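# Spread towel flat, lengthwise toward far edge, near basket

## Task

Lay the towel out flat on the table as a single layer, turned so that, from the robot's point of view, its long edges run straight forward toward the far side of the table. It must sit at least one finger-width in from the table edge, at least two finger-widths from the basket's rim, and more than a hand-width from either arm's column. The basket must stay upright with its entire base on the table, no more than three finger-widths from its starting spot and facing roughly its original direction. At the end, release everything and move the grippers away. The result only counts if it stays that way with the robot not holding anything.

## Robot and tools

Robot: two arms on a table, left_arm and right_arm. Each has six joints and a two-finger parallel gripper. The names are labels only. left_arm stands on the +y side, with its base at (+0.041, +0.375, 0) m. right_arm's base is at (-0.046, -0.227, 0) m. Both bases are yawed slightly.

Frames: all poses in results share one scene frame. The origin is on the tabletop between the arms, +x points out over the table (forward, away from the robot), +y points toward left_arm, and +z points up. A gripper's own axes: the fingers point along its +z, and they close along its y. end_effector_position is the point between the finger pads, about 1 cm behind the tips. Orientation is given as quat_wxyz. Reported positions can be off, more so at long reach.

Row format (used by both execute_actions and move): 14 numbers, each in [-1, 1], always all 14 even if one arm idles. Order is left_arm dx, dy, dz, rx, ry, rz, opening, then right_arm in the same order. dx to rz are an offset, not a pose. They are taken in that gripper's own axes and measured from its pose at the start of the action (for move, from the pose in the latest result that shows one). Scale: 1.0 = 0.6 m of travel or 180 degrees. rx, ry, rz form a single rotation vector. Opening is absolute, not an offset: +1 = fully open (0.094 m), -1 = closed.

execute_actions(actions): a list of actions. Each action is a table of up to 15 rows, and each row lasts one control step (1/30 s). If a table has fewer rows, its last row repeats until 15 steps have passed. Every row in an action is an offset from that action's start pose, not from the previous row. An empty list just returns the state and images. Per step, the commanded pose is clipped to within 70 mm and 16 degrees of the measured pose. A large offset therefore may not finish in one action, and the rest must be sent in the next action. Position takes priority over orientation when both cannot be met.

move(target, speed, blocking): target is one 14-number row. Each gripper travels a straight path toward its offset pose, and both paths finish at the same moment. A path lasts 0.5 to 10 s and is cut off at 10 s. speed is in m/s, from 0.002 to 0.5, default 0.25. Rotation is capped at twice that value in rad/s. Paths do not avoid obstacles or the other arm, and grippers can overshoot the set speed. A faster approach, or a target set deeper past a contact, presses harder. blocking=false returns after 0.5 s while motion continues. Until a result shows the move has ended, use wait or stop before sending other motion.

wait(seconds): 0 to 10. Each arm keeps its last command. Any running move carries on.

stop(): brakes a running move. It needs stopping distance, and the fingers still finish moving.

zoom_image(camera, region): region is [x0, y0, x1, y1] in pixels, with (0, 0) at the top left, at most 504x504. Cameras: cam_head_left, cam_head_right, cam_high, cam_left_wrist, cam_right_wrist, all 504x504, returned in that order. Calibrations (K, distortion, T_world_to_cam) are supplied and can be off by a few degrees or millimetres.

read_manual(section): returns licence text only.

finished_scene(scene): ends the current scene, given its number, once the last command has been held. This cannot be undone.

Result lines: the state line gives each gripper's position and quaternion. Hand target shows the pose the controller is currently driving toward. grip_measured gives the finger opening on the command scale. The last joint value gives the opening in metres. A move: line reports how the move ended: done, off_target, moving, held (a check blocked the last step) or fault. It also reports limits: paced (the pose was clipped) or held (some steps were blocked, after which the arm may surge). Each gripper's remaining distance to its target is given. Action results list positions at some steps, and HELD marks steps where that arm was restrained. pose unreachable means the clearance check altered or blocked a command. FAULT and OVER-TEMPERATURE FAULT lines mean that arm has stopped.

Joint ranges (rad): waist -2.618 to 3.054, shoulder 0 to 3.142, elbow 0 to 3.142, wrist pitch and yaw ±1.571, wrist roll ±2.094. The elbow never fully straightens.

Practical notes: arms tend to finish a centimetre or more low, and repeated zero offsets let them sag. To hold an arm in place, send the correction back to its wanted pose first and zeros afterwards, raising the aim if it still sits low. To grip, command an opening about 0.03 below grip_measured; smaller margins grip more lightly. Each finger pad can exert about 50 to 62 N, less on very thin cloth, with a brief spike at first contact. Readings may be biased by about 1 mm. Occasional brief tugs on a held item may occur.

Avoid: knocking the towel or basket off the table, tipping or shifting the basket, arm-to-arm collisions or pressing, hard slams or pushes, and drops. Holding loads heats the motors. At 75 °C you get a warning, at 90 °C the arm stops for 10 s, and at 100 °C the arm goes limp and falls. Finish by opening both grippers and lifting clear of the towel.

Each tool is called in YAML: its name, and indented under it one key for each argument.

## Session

execute_actions:
  actions: []

Scene clock: 0.00 s.
left_arm: end_effector_position=(+0.5235, +0.3534, +0.1812) grip_measured=+1.000 end_effector_quat_wxyz=(+0.615, -0.497, +0.589, -0.165) | right_arm: end_effector_position=(-0.1072, +0.2344, +0.2752) grip_measured=+1.000 end_effector_quat_wxyz=(-0.547, +0.744, -0.183, -0.337)
Joint positions: left_arm=[-0.167  1.74   0.879  0.61  -0.711 -1.128  0.094] | right_arm=[ 1.422  1.42   0.937  0.3   -0.284 -0.829  0.094]
Joint velocities: left_arm=[-0.007 -0.012 -0.002  0.007  0.007  0.022  0.   ] | right_arm=[-0.017  0.007 -0.002 -0.051  0.007 -0.066  0.   ]
Motor temperatures (°C, as the motors report them): left_arm=[27 28 28 28 28 26] | right_arm=[25 28 27 27 25 26]
Hand target (left_arm): +0.523, +0.354, +0.184; +0.616, -0.496, +0.589, -0.163
Hand target (right_arm): -0.108, +0.234, +0.285; -0.554, +0.736, -0.181, -0.343
camera_calibration (this result's frames):
cam_left_wrist: T_world_to_cam=[[0.329957, -0.415603, 0.847587, -0.187153], [-0.439379, -0.862298, -0.251771, 0.59948], [0.835509, -0.289338, -0.467128, -0.15138], [0, 0, 0, 1]] pos_world=[0.45163, 0.395349, 0.238846]
cam_right_wrist: T_world_to_cam=[[0.59196, 0.332266, 0.734291, -0.214292], [0.797118, -0.375997, -0.472472, 0.355027], [0.119105, 0.865001, -0.48743, 0.0365087], [0, 0, 0, 1]] pos_world=[-0.160494, 0.173111, 0.342888]

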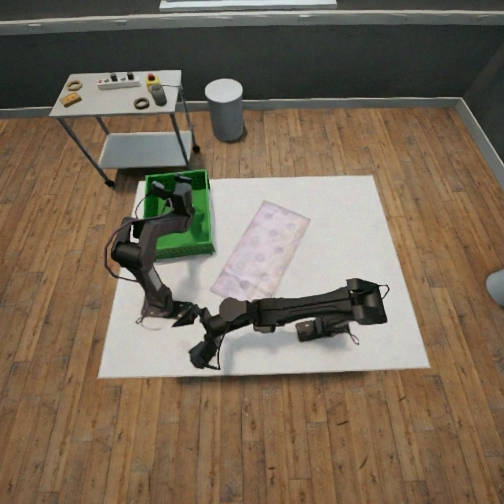

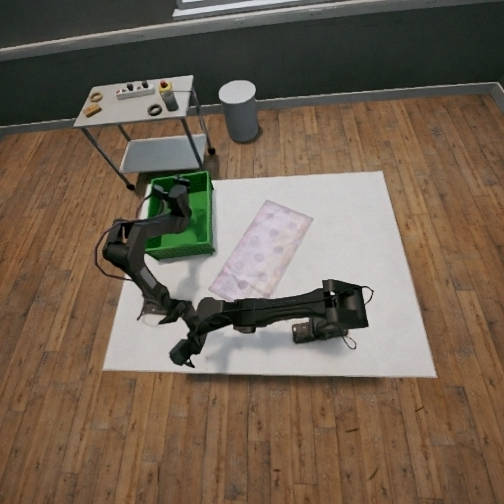

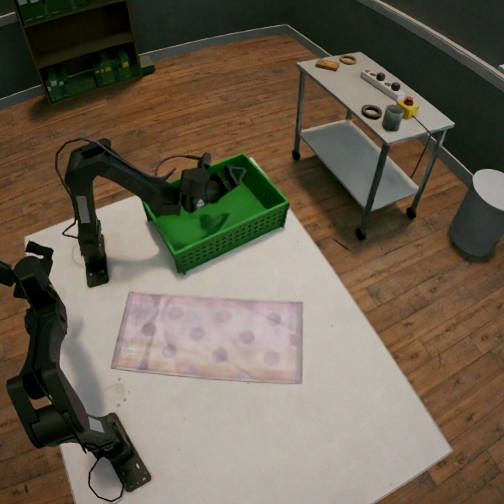

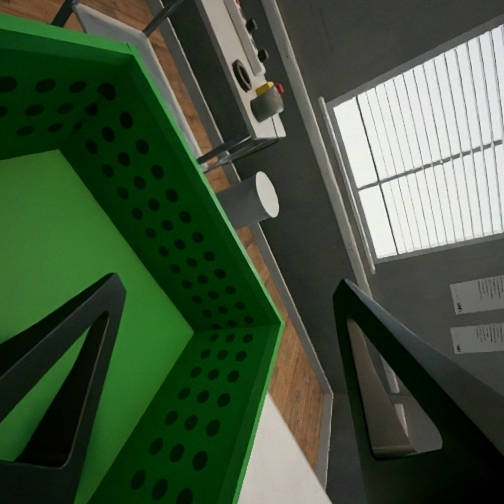

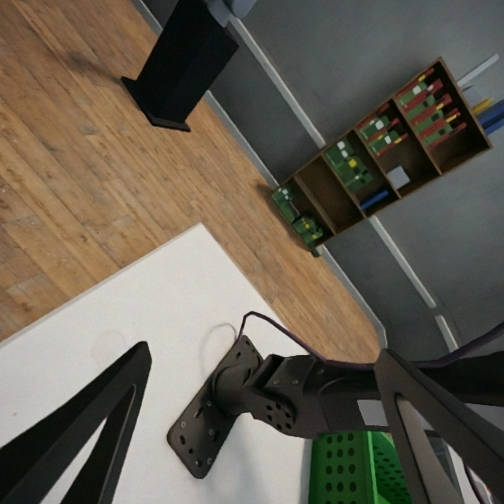

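move:
  target: [0,0,0,0,0,0,1,0.672,0.003,-0.518,0.15,0.502,0.549,1]
  speed: 0.35

Scene clock: 4.33 s.
left_arm: end_effector_position=(+0.5235, +0.3534, +0.1812) grip_measured=+1.000 end_effector_quat_wxyz=(+0.615, -0.497, +0.589, -0.165) | right_arm: end_effector_position=(+0.2664, -0.0260, +0.0391) grip_measured=+1.000 end_effector_quat_wxyz=(-0.003, -0.261, +0.965, -0.003)
Joint positions: left_arm=[-0.167  1.74   0.879  0.61  -0.711 -1.128  0.094] | right_arm=[ 0.4    2.007  1.483 -1.056  0.005  0.042  0.094]
Joint velocities: left_arm=[-0.012 -0.017  0.007 -0.007 -0.007 -0.037  0.   ] | right_arm=[-0.017 -0.002  0.007 -0.037 -0.051 -0.022  0.   ]
Motor temperatures (°C, as the motors report them): left_arm=[27 28 28 29 28 26] | right_arm=[25 28 28 27 25 26]
Hand target (left_arm): +0.524, +0.353, +0.181; +0.615, -0.497, +0.589, -0.165
Hand target (right_arm): +0.274, -0.025, +0.046; +0.008, -0.255, +0.967, -0.003
Off the commanded pose (left_arm): 0.000 m, 0 deg.
Off the commanded pose (right_arm): 0.010 m, 1 deg.
move: done
camera_calibration (this result's frames):
cam_left_wrist: T_world_to_cam=[[0.329957, -0.415603, 0.847587, -0.187153], [-0.439379, -0.862298, -0.251771, 0.59948], [0.835509, -0.289338, -0.467128, -0.15138], [0, 0, 0, 1]] pos_world=[0.45163, 0.395349, 0.238846]
cam_right_wrist: T_world_to_cam=[[0.559689, -0.828702, -0.0011217, -0.168386], [-0.70905, -0.479579, 0.516964, 0.207572], [-0.428947, -0.288544, -0.856006, 0.232593], [0, 0, 0, 1]] pos_world=[0.341193, 0.0271186, 0.0916052]

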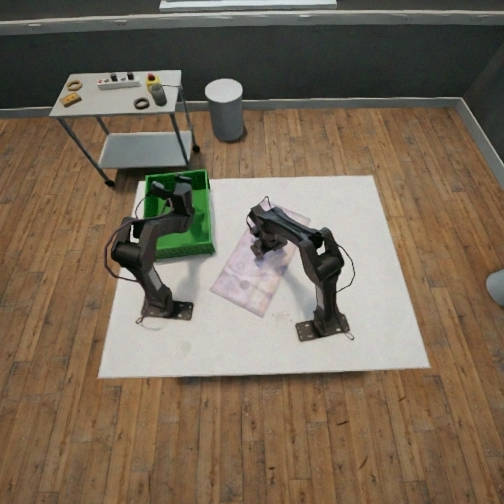

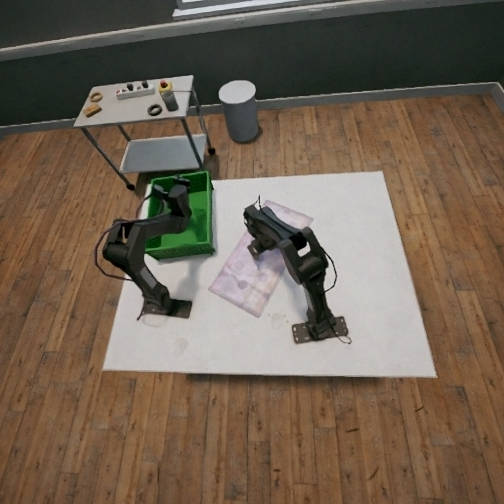

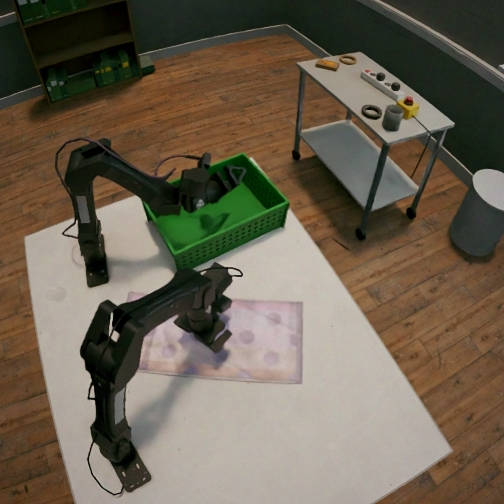

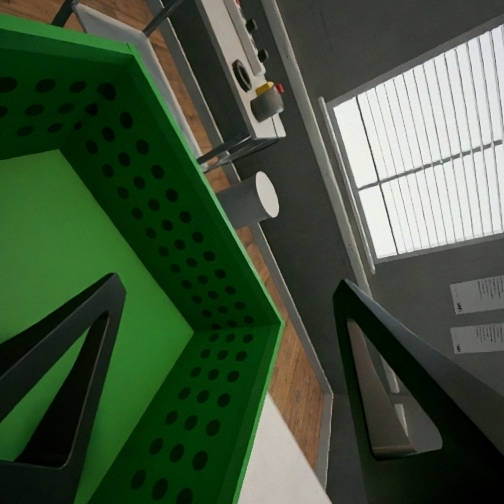

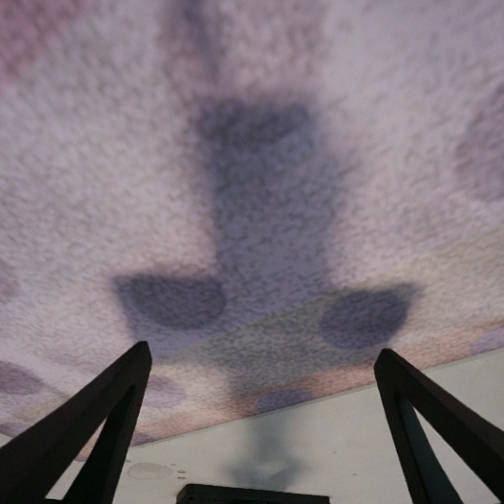

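move:
  target: [0,0,0,0,0,0,1,0,0,0.04,0,0,0,1]
  speed: 0.05

move:
  target: [0,0,0,0,0,0,1,-0.2,-0.11,-0.003,0,0,-0.17,1]
  speed: 0.1

Scene clock: 5.20 s.
left_arm: end_effector_position=(+0.5235, +0.3534, +0.1812) grip_measured=+1.000 end_effector_quat_wxyz=(+0.615, -0.497, +0.589, -0.165) | right_arm: end_effector_position=(+0.2628, -0.0282, +0.0186) grip_measured=+1.000 end_effector_quat_wxyz=(-0.011, -0.261, +0.965, -0.006)
Joint positions: left_arm=[-0.167  1.74   0.879  0.61  -0.711 -1.128  0.094] | right_arm=[ 0.4    2.032  1.435 -0.999  0.004  0.042  0.094]
Joint velocities: left_arm=[-0.012 -0.022  0.012  0.037  0.007  0.051  0.   ] | right_arm=[-0.007  0.007 -0.002  0.037  0.007  0.022  0.   ]
Motor temperatures (°C, as the motors report them): left_arm=[27 28 28 29 28 26] | right_arm=[25 28 28 27 25 26]
Hand target (left_arm): +0.524, +0.353, +0.181; +0.615, -0.497, +0.589, -0.165
Hand target (right_arm): +0.266, -0.027, +0.015; -0.003, -0.261, +0.965, -0.003
Off the commanded pose (left_arm): 0.000 m, 0 deg.
Off the commanded pose (right_arm): 0.005 m, 1 deg.
move: done
camera_calibration (this result's frames):
cam_left_wrist: T_world_to_cam=[[0.329957, -0.415603, 0.847587, -0.187153], [-0.439379, -0.862298, -0.251771, 0.59948], [0.835509, -0.289338, -0.467128, -0.15138], [0, 0, 0, 1]] pos_world=[0.45163, 0.395349, 0.238846]
cam_right_wrist: T_world_to_cam=[[0.559661, -0.828719, -0.0019062, -0.168222], [-0.701202, -0.474768, 0.531893, 0.212347], [-0.441695, -0.296343, -0.846809, 0.215794], [0, 0, 0, 1]] pos_world=[0.338361, 0.025356, 0.0694693]

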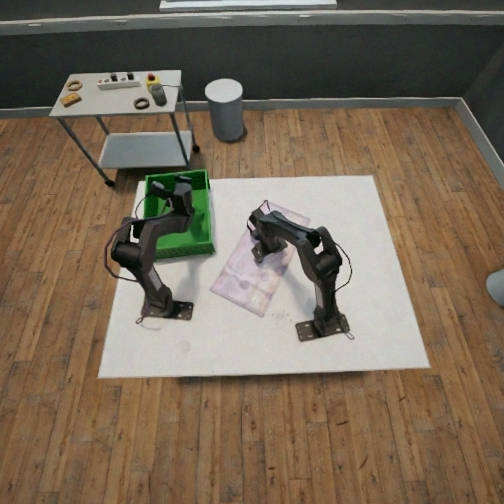

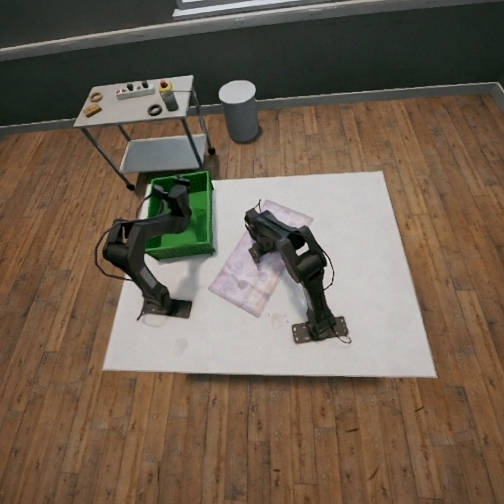

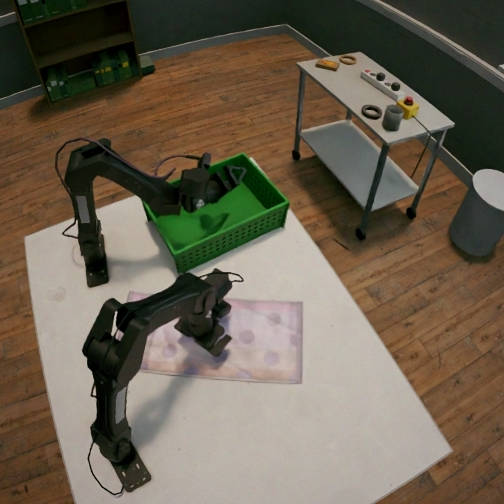

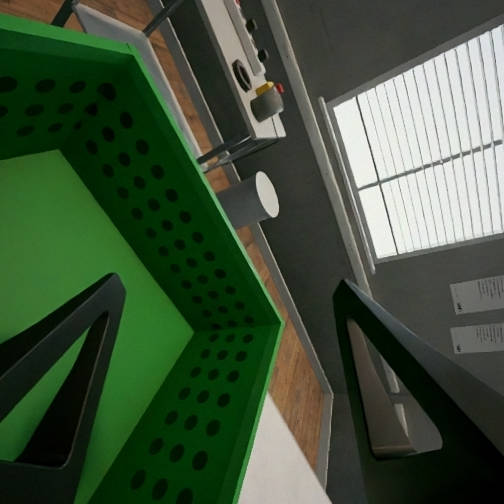

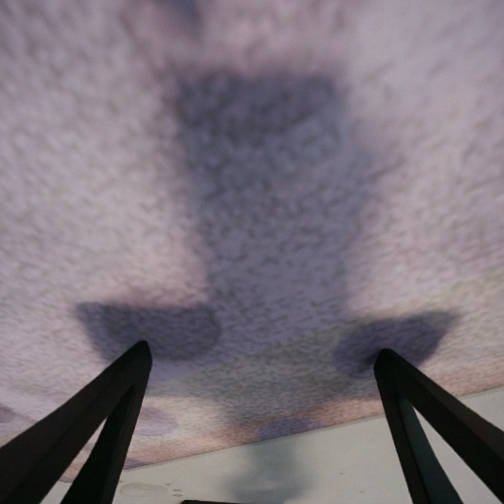

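Scene clock: 8.33 s.
left_arm: end_effector_position=(+0.5235, +0.3534, +0.1812) grip_measured=+1.000 end_effector_quat_wxyz=(+0.615, -0.497, +0.589, -0.165) | right_arm: end_effector_position=(+0.3968, -0.0224, +0.0205) grip_measured=+1.000 end_effector_quat_wxyz=(-0.007, -0.507, +0.862, -0.009)
Joint positions: left_arm=[-0.167  1.74   0.879  0.61  -0.711 -1.128  0.094] | right_arm=[ 0.267  2.548  2.318 -1.353  0.019 -0.625  0.094]
Joint velocities: left_arm=[-0.002 -0.002 -0.007  0.051 -0.051  0.037  0.   ] | right_arm=[-0.007  0.022  0.002  0.051 -0.022 -0.007  0.   ]
Motor temperatures (°C, as the motors report them): left_arm=[27 29 28 30 28 26] | right_arm=[25 29 28 27 25 26]
Hand target (left_arm): +0.524, +0.353, +0.181; +0.615, -0.497, +0.589, -0.165
Hand target (right_arm): +0.399, -0.027, +0.015; -0.012, -0.506, +0.862, -0.005
Off the commanded pose (left_arm): 0.000 m, 0 deg.
Off the commanded pose (right_arm): 0.005 m, 1 deg.
move: done
camera_calibration (this result's frames):
cam_left_wrist: T_world_to_cam=[[0.329957, -0.415603, 0.847587, -0.187153], [-0.439379, -0.862298, -0.251771, 0.59948], [0.835509, -0.289338, -0.467128, -0.15138], [0, 0, 0, 1]] pos_world=[0.45163, 0.395349, 0.238846]
cam_right_wrist: T_world_to_cam=[[0.903461, -0.428669, 0.0012751, -0.365943], [-0.364472, -0.766586, 0.528683, 0.167985], [-0.225653, -0.478109, -0.848818, 0.188554], [0, 0, 0, 1]] pos_world=[0.434389, 0.0620554, 0.0717036]

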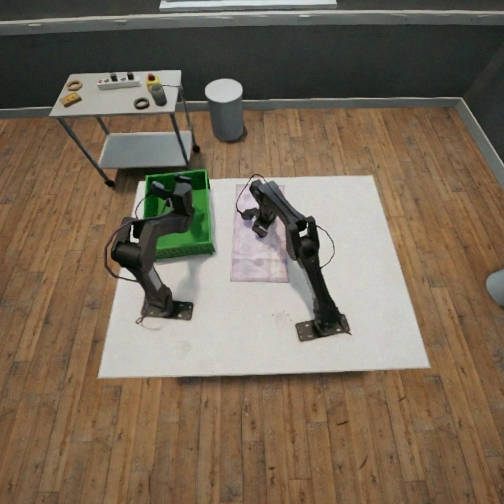

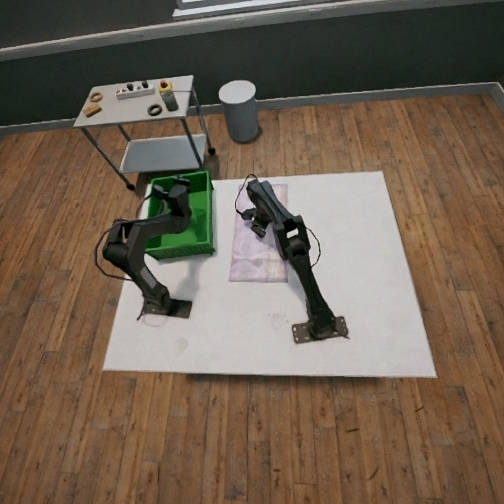

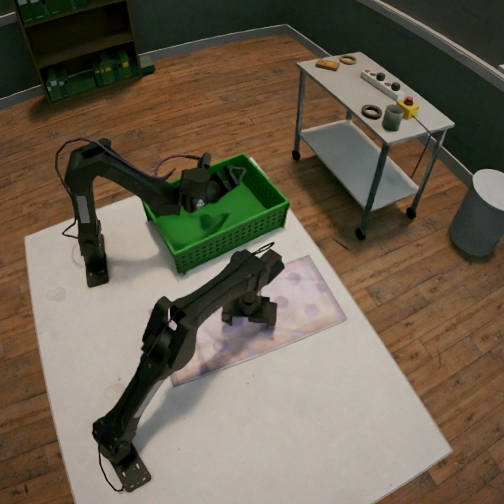

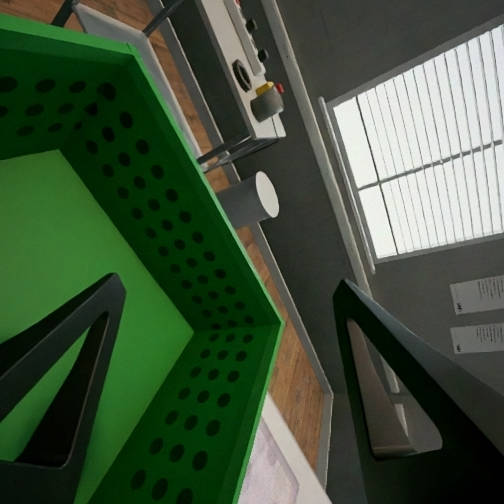

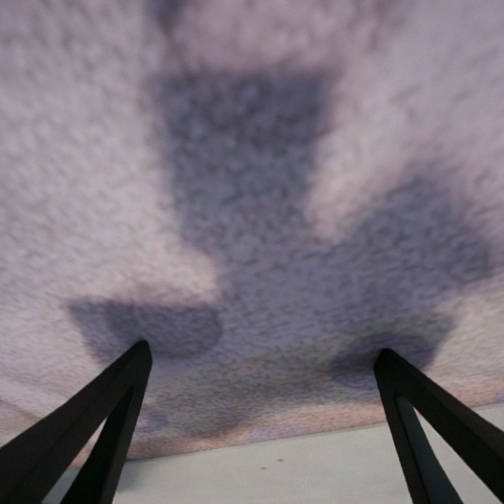

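move:
  target: [0,0,0,0,0,0,1,0.03,0,0.004,0,0,-0.025,1]
  speed: 0.05

move:
  target: [0,0,0,0,0,0,1,0,0,-0.08,0,0,0,1]
  speed: 0.15

move:
  target: [0,0,0,0,0,0,1,0.5,0,-0.12,0,0,0.2,1]
  speed: 0.3

Scene clock: 9.50 s.
left_arm: end_effector_position=(+0.5235, +0.3534, +0.1812) grip_measured=+1.000 end_effector_quat_wxyz=(+0.615, -0.497, +0.589, -0.165) | right_arm: end_effector_position=(+0.3887, -0.0314, +0.0202) grip_measured=+1.000 end_effector_quat_wxyz=(-0.005, -0.541, +0.841, -0.012)
Joint positions: left_arm=[-0.167  1.74   0.879  0.61  -0.711 -1.128  0.094] | right_arm=[ 0.259  2.47   2.172 -1.28   0.025 -0.714  0.094]
Joint velocities: left_arm=[-0.007 -0.002 -0.012 -0.051 -0.007 -0.007  0.   ] | right_arm=[-0.002 -0.007 -0.017 -0.051 -0.007 -0.066  0.   ]
Motor temperatures (°C, as the motors report them): left_arm=[27 29 29 30 28 26] | right_arm=[25 29 28 27 25 26]
Hand target (left_arm): +0.524, +0.353, +0.181; +0.615, -0.497, +0.589, -0.165
Hand target (right_arm): +0.388, -0.038, +0.019; -0.008, -0.540, +0.842, -0.009
Off the commanded pose (left_arm): 0.000 m, 0 deg.
Off the commanded pose (right_arm): 0.007 m, 1 deg.
move: done
camera_calibration (this result's frames):
cam_left_wrist: T_world_to_cam=[[0.329957, -0.415603, 0.847587, -0.187153], [-0.439379, -0.862298, -0.251771, 0.59948], [0.835509, -0.289338, -0.467128, -0.15138], [0, 0, 0, 1]] pos_world=[0.45163, 0.395349, 0.238846]
cam_right_wrist: T_world_to_cam=[[0.935391, -0.353526, 0.00794375, -0.372646], [-0.303934, -0.792287, 0.529061, 0.133916], [-0.180743, -0.497294, -0.848546, 0.164099], [0, 0, 0, 1]] pos_world=[0.418931, 0.0559651, 0.0713566]

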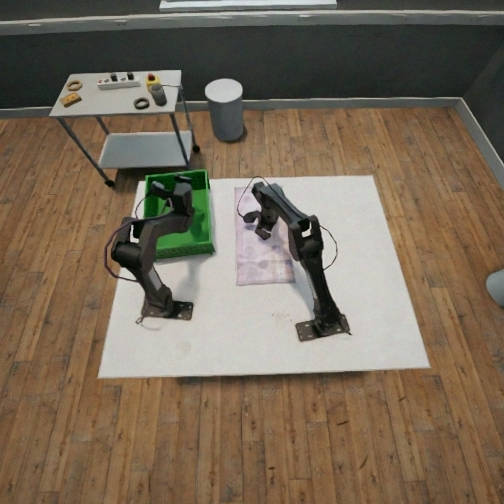

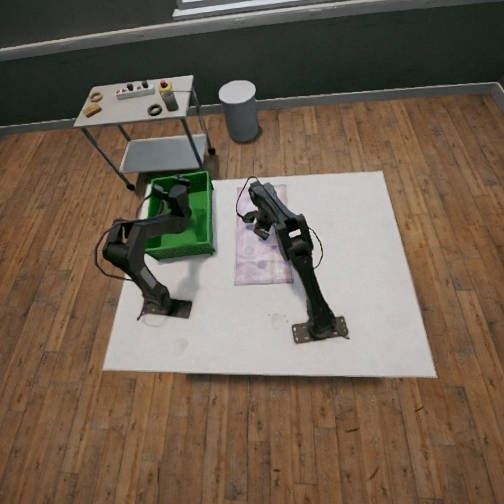

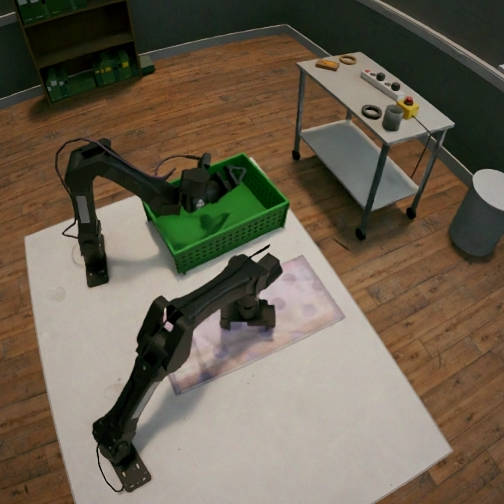

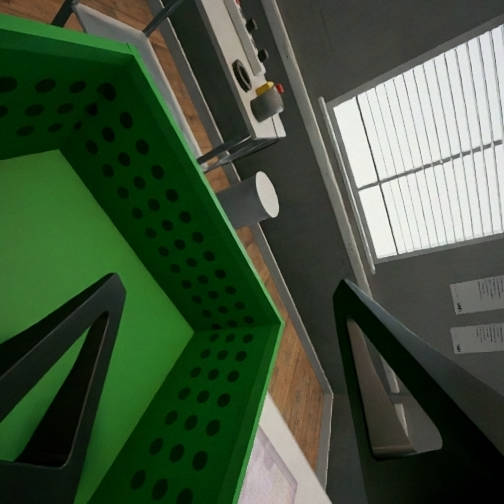

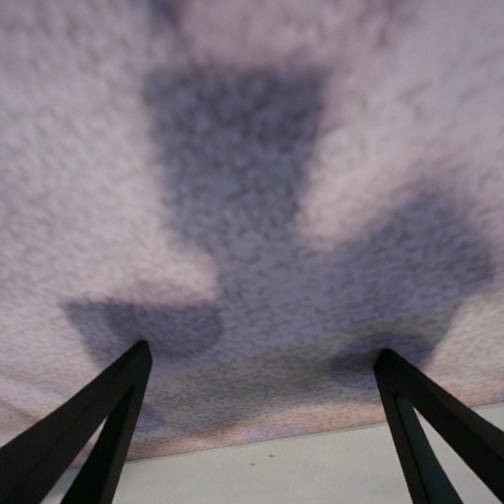

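Scene clock: 10.60 s.
left_arm: end_effector_position=(+0.5235, +0.3534, +0.1812) grip_measured=+1.000 end_effector_quat_wxyz=(+0.615, -0.497, +0.589, -0.165) | right_arm: end_effector_position=(+0.3869, -0.0324, +0.0612) grip_measured=+1.000 end_effector_quat_wxyz=(-0.013, -0.541, +0.841, -0.011)
Joint positions: left_arm=[-0.167  1.74   0.879  0.61  -0.711 -1.128  0.094] | right_arm=[ 0.259  2.49   2.373 -1.475  0.026 -0.714  0.094]
Joint velocities: left_arm=[ 0.007 -0.007 -0.002 -0.051  0.007  0.007  0.   ] | right_arm=[ 0.007  0.017 -0.002  0.007 -0.022 -0.037  0.   ]
Motor temperatures (°C, as the motors report them): left_arm=[27 29 29 30 28 26] | right_arm=[25 29 28 27 25 26]
Hand target (left_arm): +0.524, +0.353, +0.181; +0.615, -0.497, +0.589, -0.165
Hand target (right_arm): +0.389, -0.030, +0.068; -0.005, -0.541, +0.841, -0.012
Off the commanded pose (left_arm): 0.000 m, 0 deg.
Off the commanded pose (right_arm): 0.007 m, 1 deg.
move: done
camera_calibration (this result's frames):
cam_left_wrist: T_world_to_cam=[[0.329957, -0.415603, 0.847587, -0.187153], [-0.439379, -0.862298, -0.251771, 0.59948], [0.835509, -0.289338, -0.467128, -0.15138], [0, 0, 0, 1]] pos_world=[0.45163, 0.395349, 0.238846]
cam_right_wrist: T_world_to_cam=[[0.935433, -0.353496, -0.00250886, -0.371021], [-0.296503, -0.788439, 0.538934, 0.107557], [-0.192489, -0.503393, -0.842344, 0.202059], [0, 0, 0, 1]] pos_world=[0.41785, 0.0553632, 0.111306]

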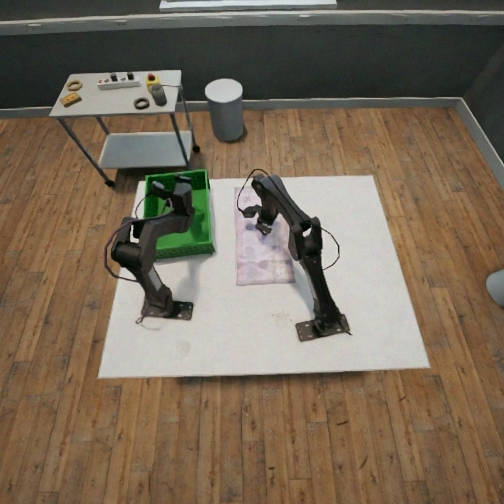

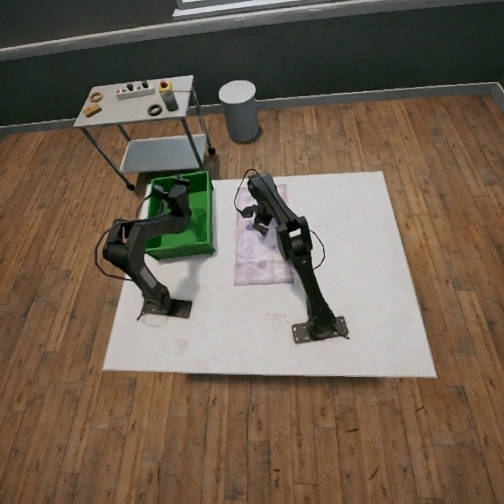

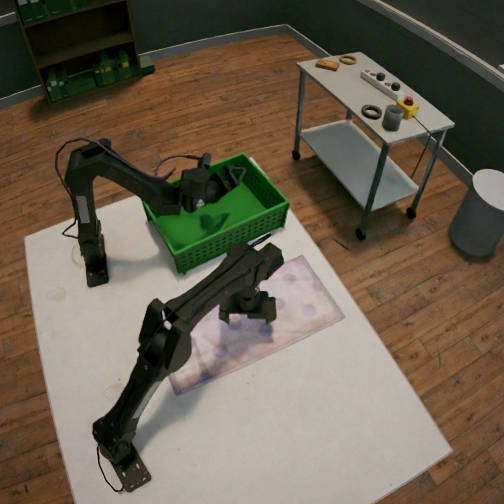

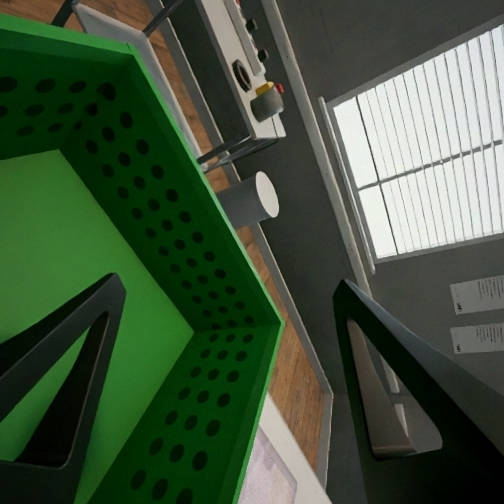

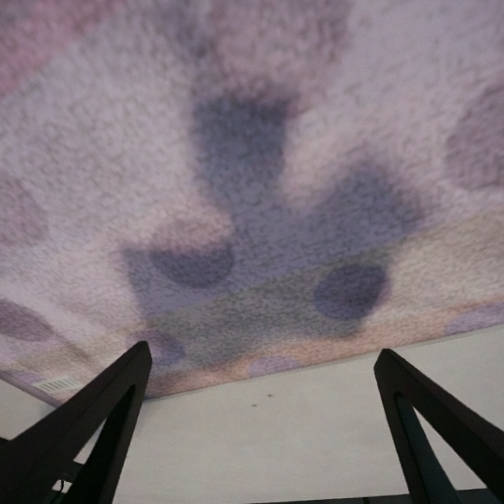

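Scene clock: 12.17 s.
left_arm: end_effector_position=(+0.5235, +0.3534, +0.1812) grip_measured=+1.000 end_effector_quat_wxyz=(+0.615, -0.497, +0.589, -0.165) | right_arm: end_effector_position=(+0.2698, -0.3079, +0.1484) grip_measured=+1.000 end_effector_quat_wxyz=(-0.008, -0.249, +0.968, -0.028)
Joint positions: left_arm=[-0.167  1.74   0.879  0.61  -0.711 -1.128  0.094] | right_arm=[-0.394  1.769  1.604 -1.395  0.056 -0.727  0.094]
Joint velocities: left_arm=[ 0.002  0.002 -0.017 -0.022 -0.022  0.022  0.   ] | right_arm=[-0.017 -0.002 -0.017 -0.051  0.081 -0.051  0.   ]
Motor temperatures (°C, as the motors report them): left_arm=[27 29 29 30 28 26] | right_arm=[25 30 28 27 25 26]
Hand target (left_arm): +0.524, +0.353, +0.181; +0.615, -0.497, +0.589, -0.165
Hand target (right_arm): +0.266, -0.305, +0.151; -0.007, -0.255, +0.967, -0.024
Off the commanded pose (left_arm): 0.000 m, 0 deg.
Off the commanded pose (right_arm): 0.010 m, 2 deg.
move: done
camera_calibration (this result's frames):
cam_left_wrist: T_world_to_cam=[[0.329957, -0.415603, 0.847587, -0.187153], [-0.439379, -0.862298, -0.251771, 0.59948], [0.835509, -0.289338, -0.467128, -0.15138], [0, 0, 0, 1]] pos_world=[0.45163, 0.395349, 0.238846]
cam_right_wrist: T_world_to_cam=[[0.538748, -0.841428, 0.0418267, -0.40846], [-0.722095, -0.435628, 0.537407, 0.0323219], [-0.433969, -0.31973, -0.842285, 0.235972], [0, 0, 0, 1]] pos_world=[0.345801, -0.254162, 0.19847]

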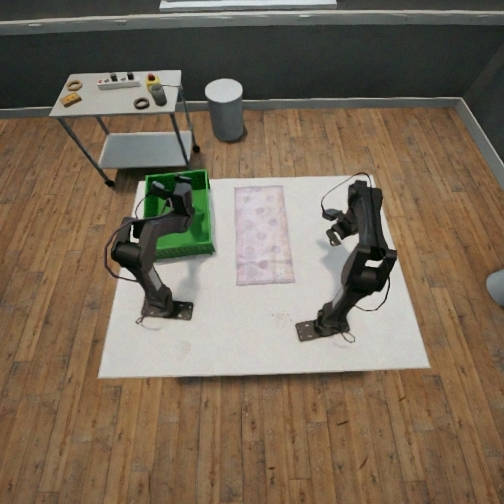

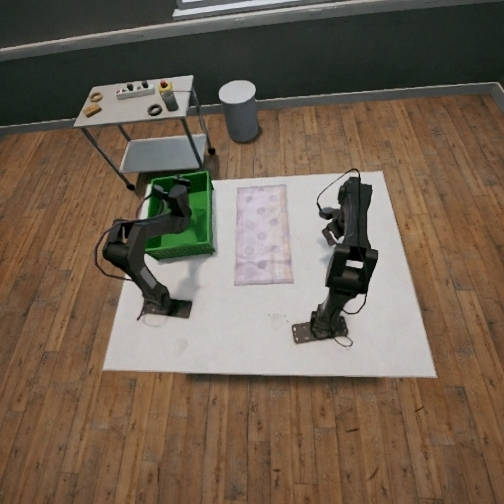

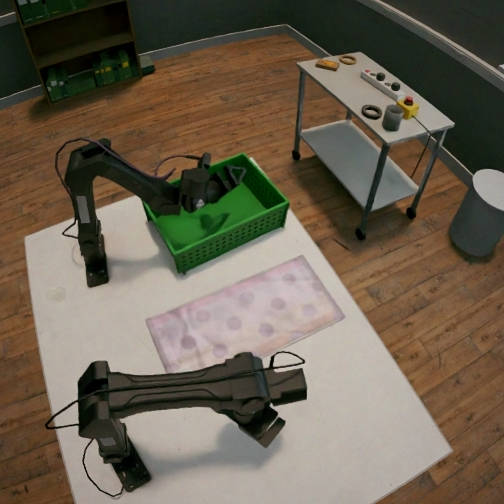

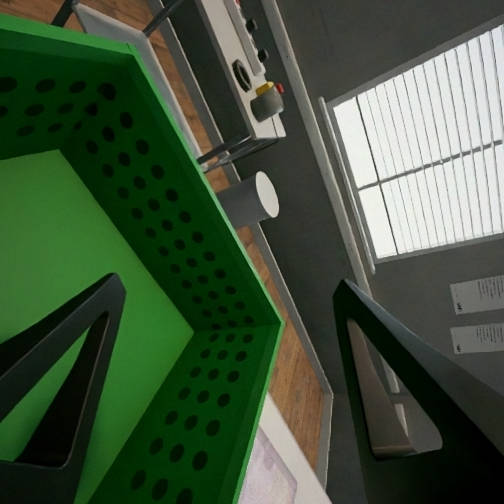

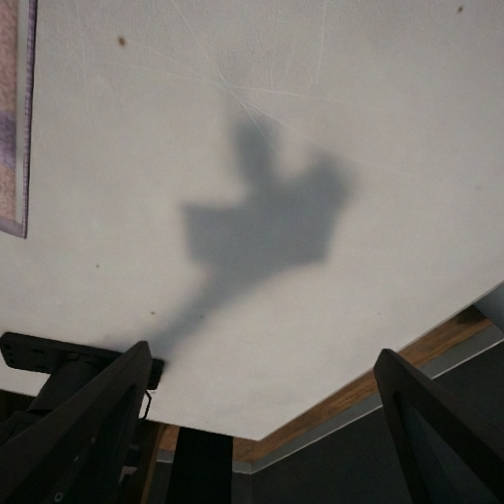

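Left wrist is low over the basket; raise it.

move:
  target: [-0.075,-0.107,-0.025,0,0,0,1,0,0,0,0,0,0,1]
  speed: 0.15

finished_scene:
  scene: 2

Scene clock: 13.43 s.
left_arm: end_effector_position=(+0.5231, +0.3535, +0.2498) grip_measured=+1.000 end_effector_quat_wxyz=(+0.614, -0.496, +0.592, -0.163) | right_arm: end_effector_position=(+0.2697, -0.3079, +0.1484) grip_measured=+1.000 end_effector_quat_wxyz=(-0.008, -0.249, +0.968, -0.027)
Joint positions: left_arm=[-0.167  1.61   1.046  0.307 -0.711 -1.128  0.094] | right_arm=[-0.394  1.769  1.604 -1.396  0.056 -0.727  0.094]
Joint velocities: left_arm=[-0.007 -0.027 -0.007 -0.007 -0.051 -0.007  0.   ] | right_arm=[ 0.007  0.007  0.012  0.022 -0.007  0.022  0.   ]
Motor temperatures (°C, as the motors report them): left_arm=[27 29 29 30 28 26] | right_arm=[25 30 28 27 25 26]
Hand target (left_arm): +0.522, +0.354, +0.261; +0.616, -0.496, +0.589, -0.166
Hand target (right_arm): +0.270, -0.308, +0.148; -0.008, -0.249, +0.968, -0.028
Off the commanded pose (left_arm): 0.011 m, 0 deg.
Off the commanded pose (right_arm): 0.000 m, 0 deg.
move: off_target (left_arm)
camera_calibration (this result's frames):
cam_left_wrist: T_world_to_cam=[[0.335319, -0.417481, 0.844553, -0.246475], [-0.441043, -0.861715, -0.250854, 0.617104], [0.832491, -0.288369, -0.473077, -0.116191], [0, 0, 0, 1]] pos_world=[0.451546, 0.395364, 0.307997]
cam_right_wrist: T_world_to_cam=[[0.539085, -0.841226, 0.0415427, -0.40838], [-0.721718, -0.435949, 0.537654, 0.0320275], [-0.434178, -0.319824, -0.842141, 0.235944], [0, 0, 0, 1]] pos_world=[0.345708, -0.254117, 0.198444]

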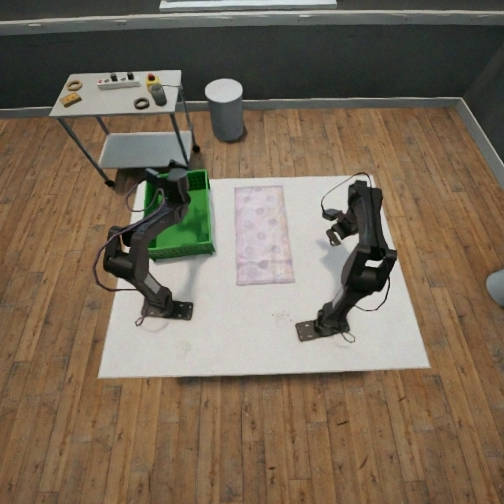

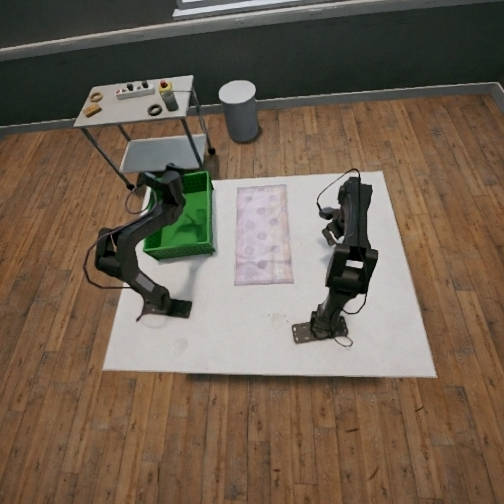

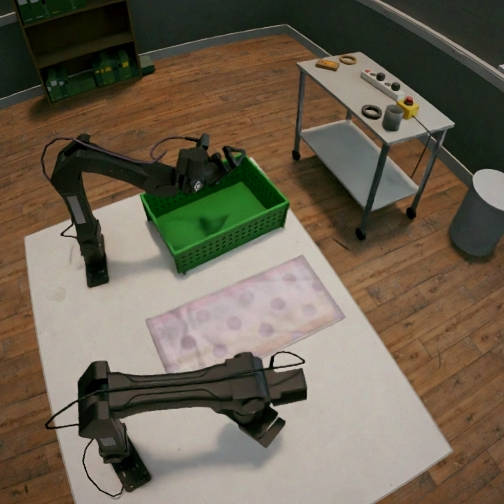

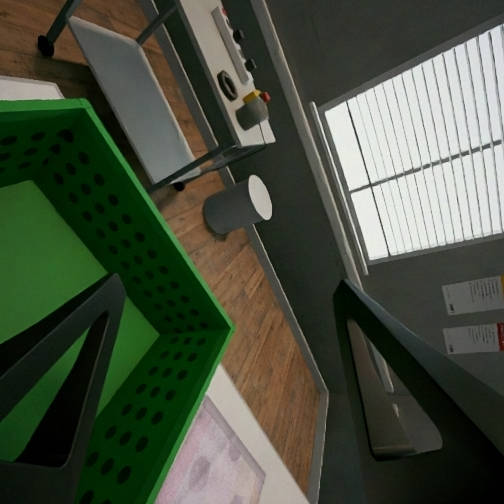

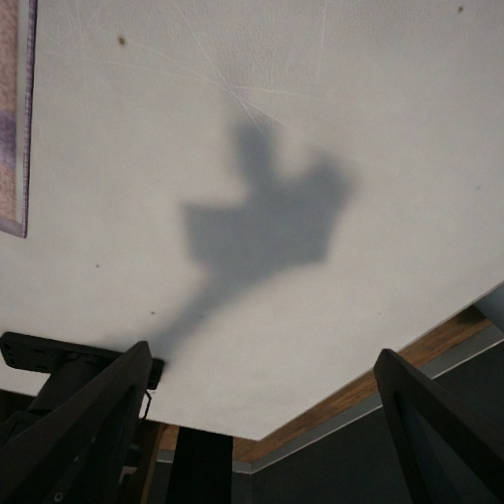

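The scene is finished: the task was done.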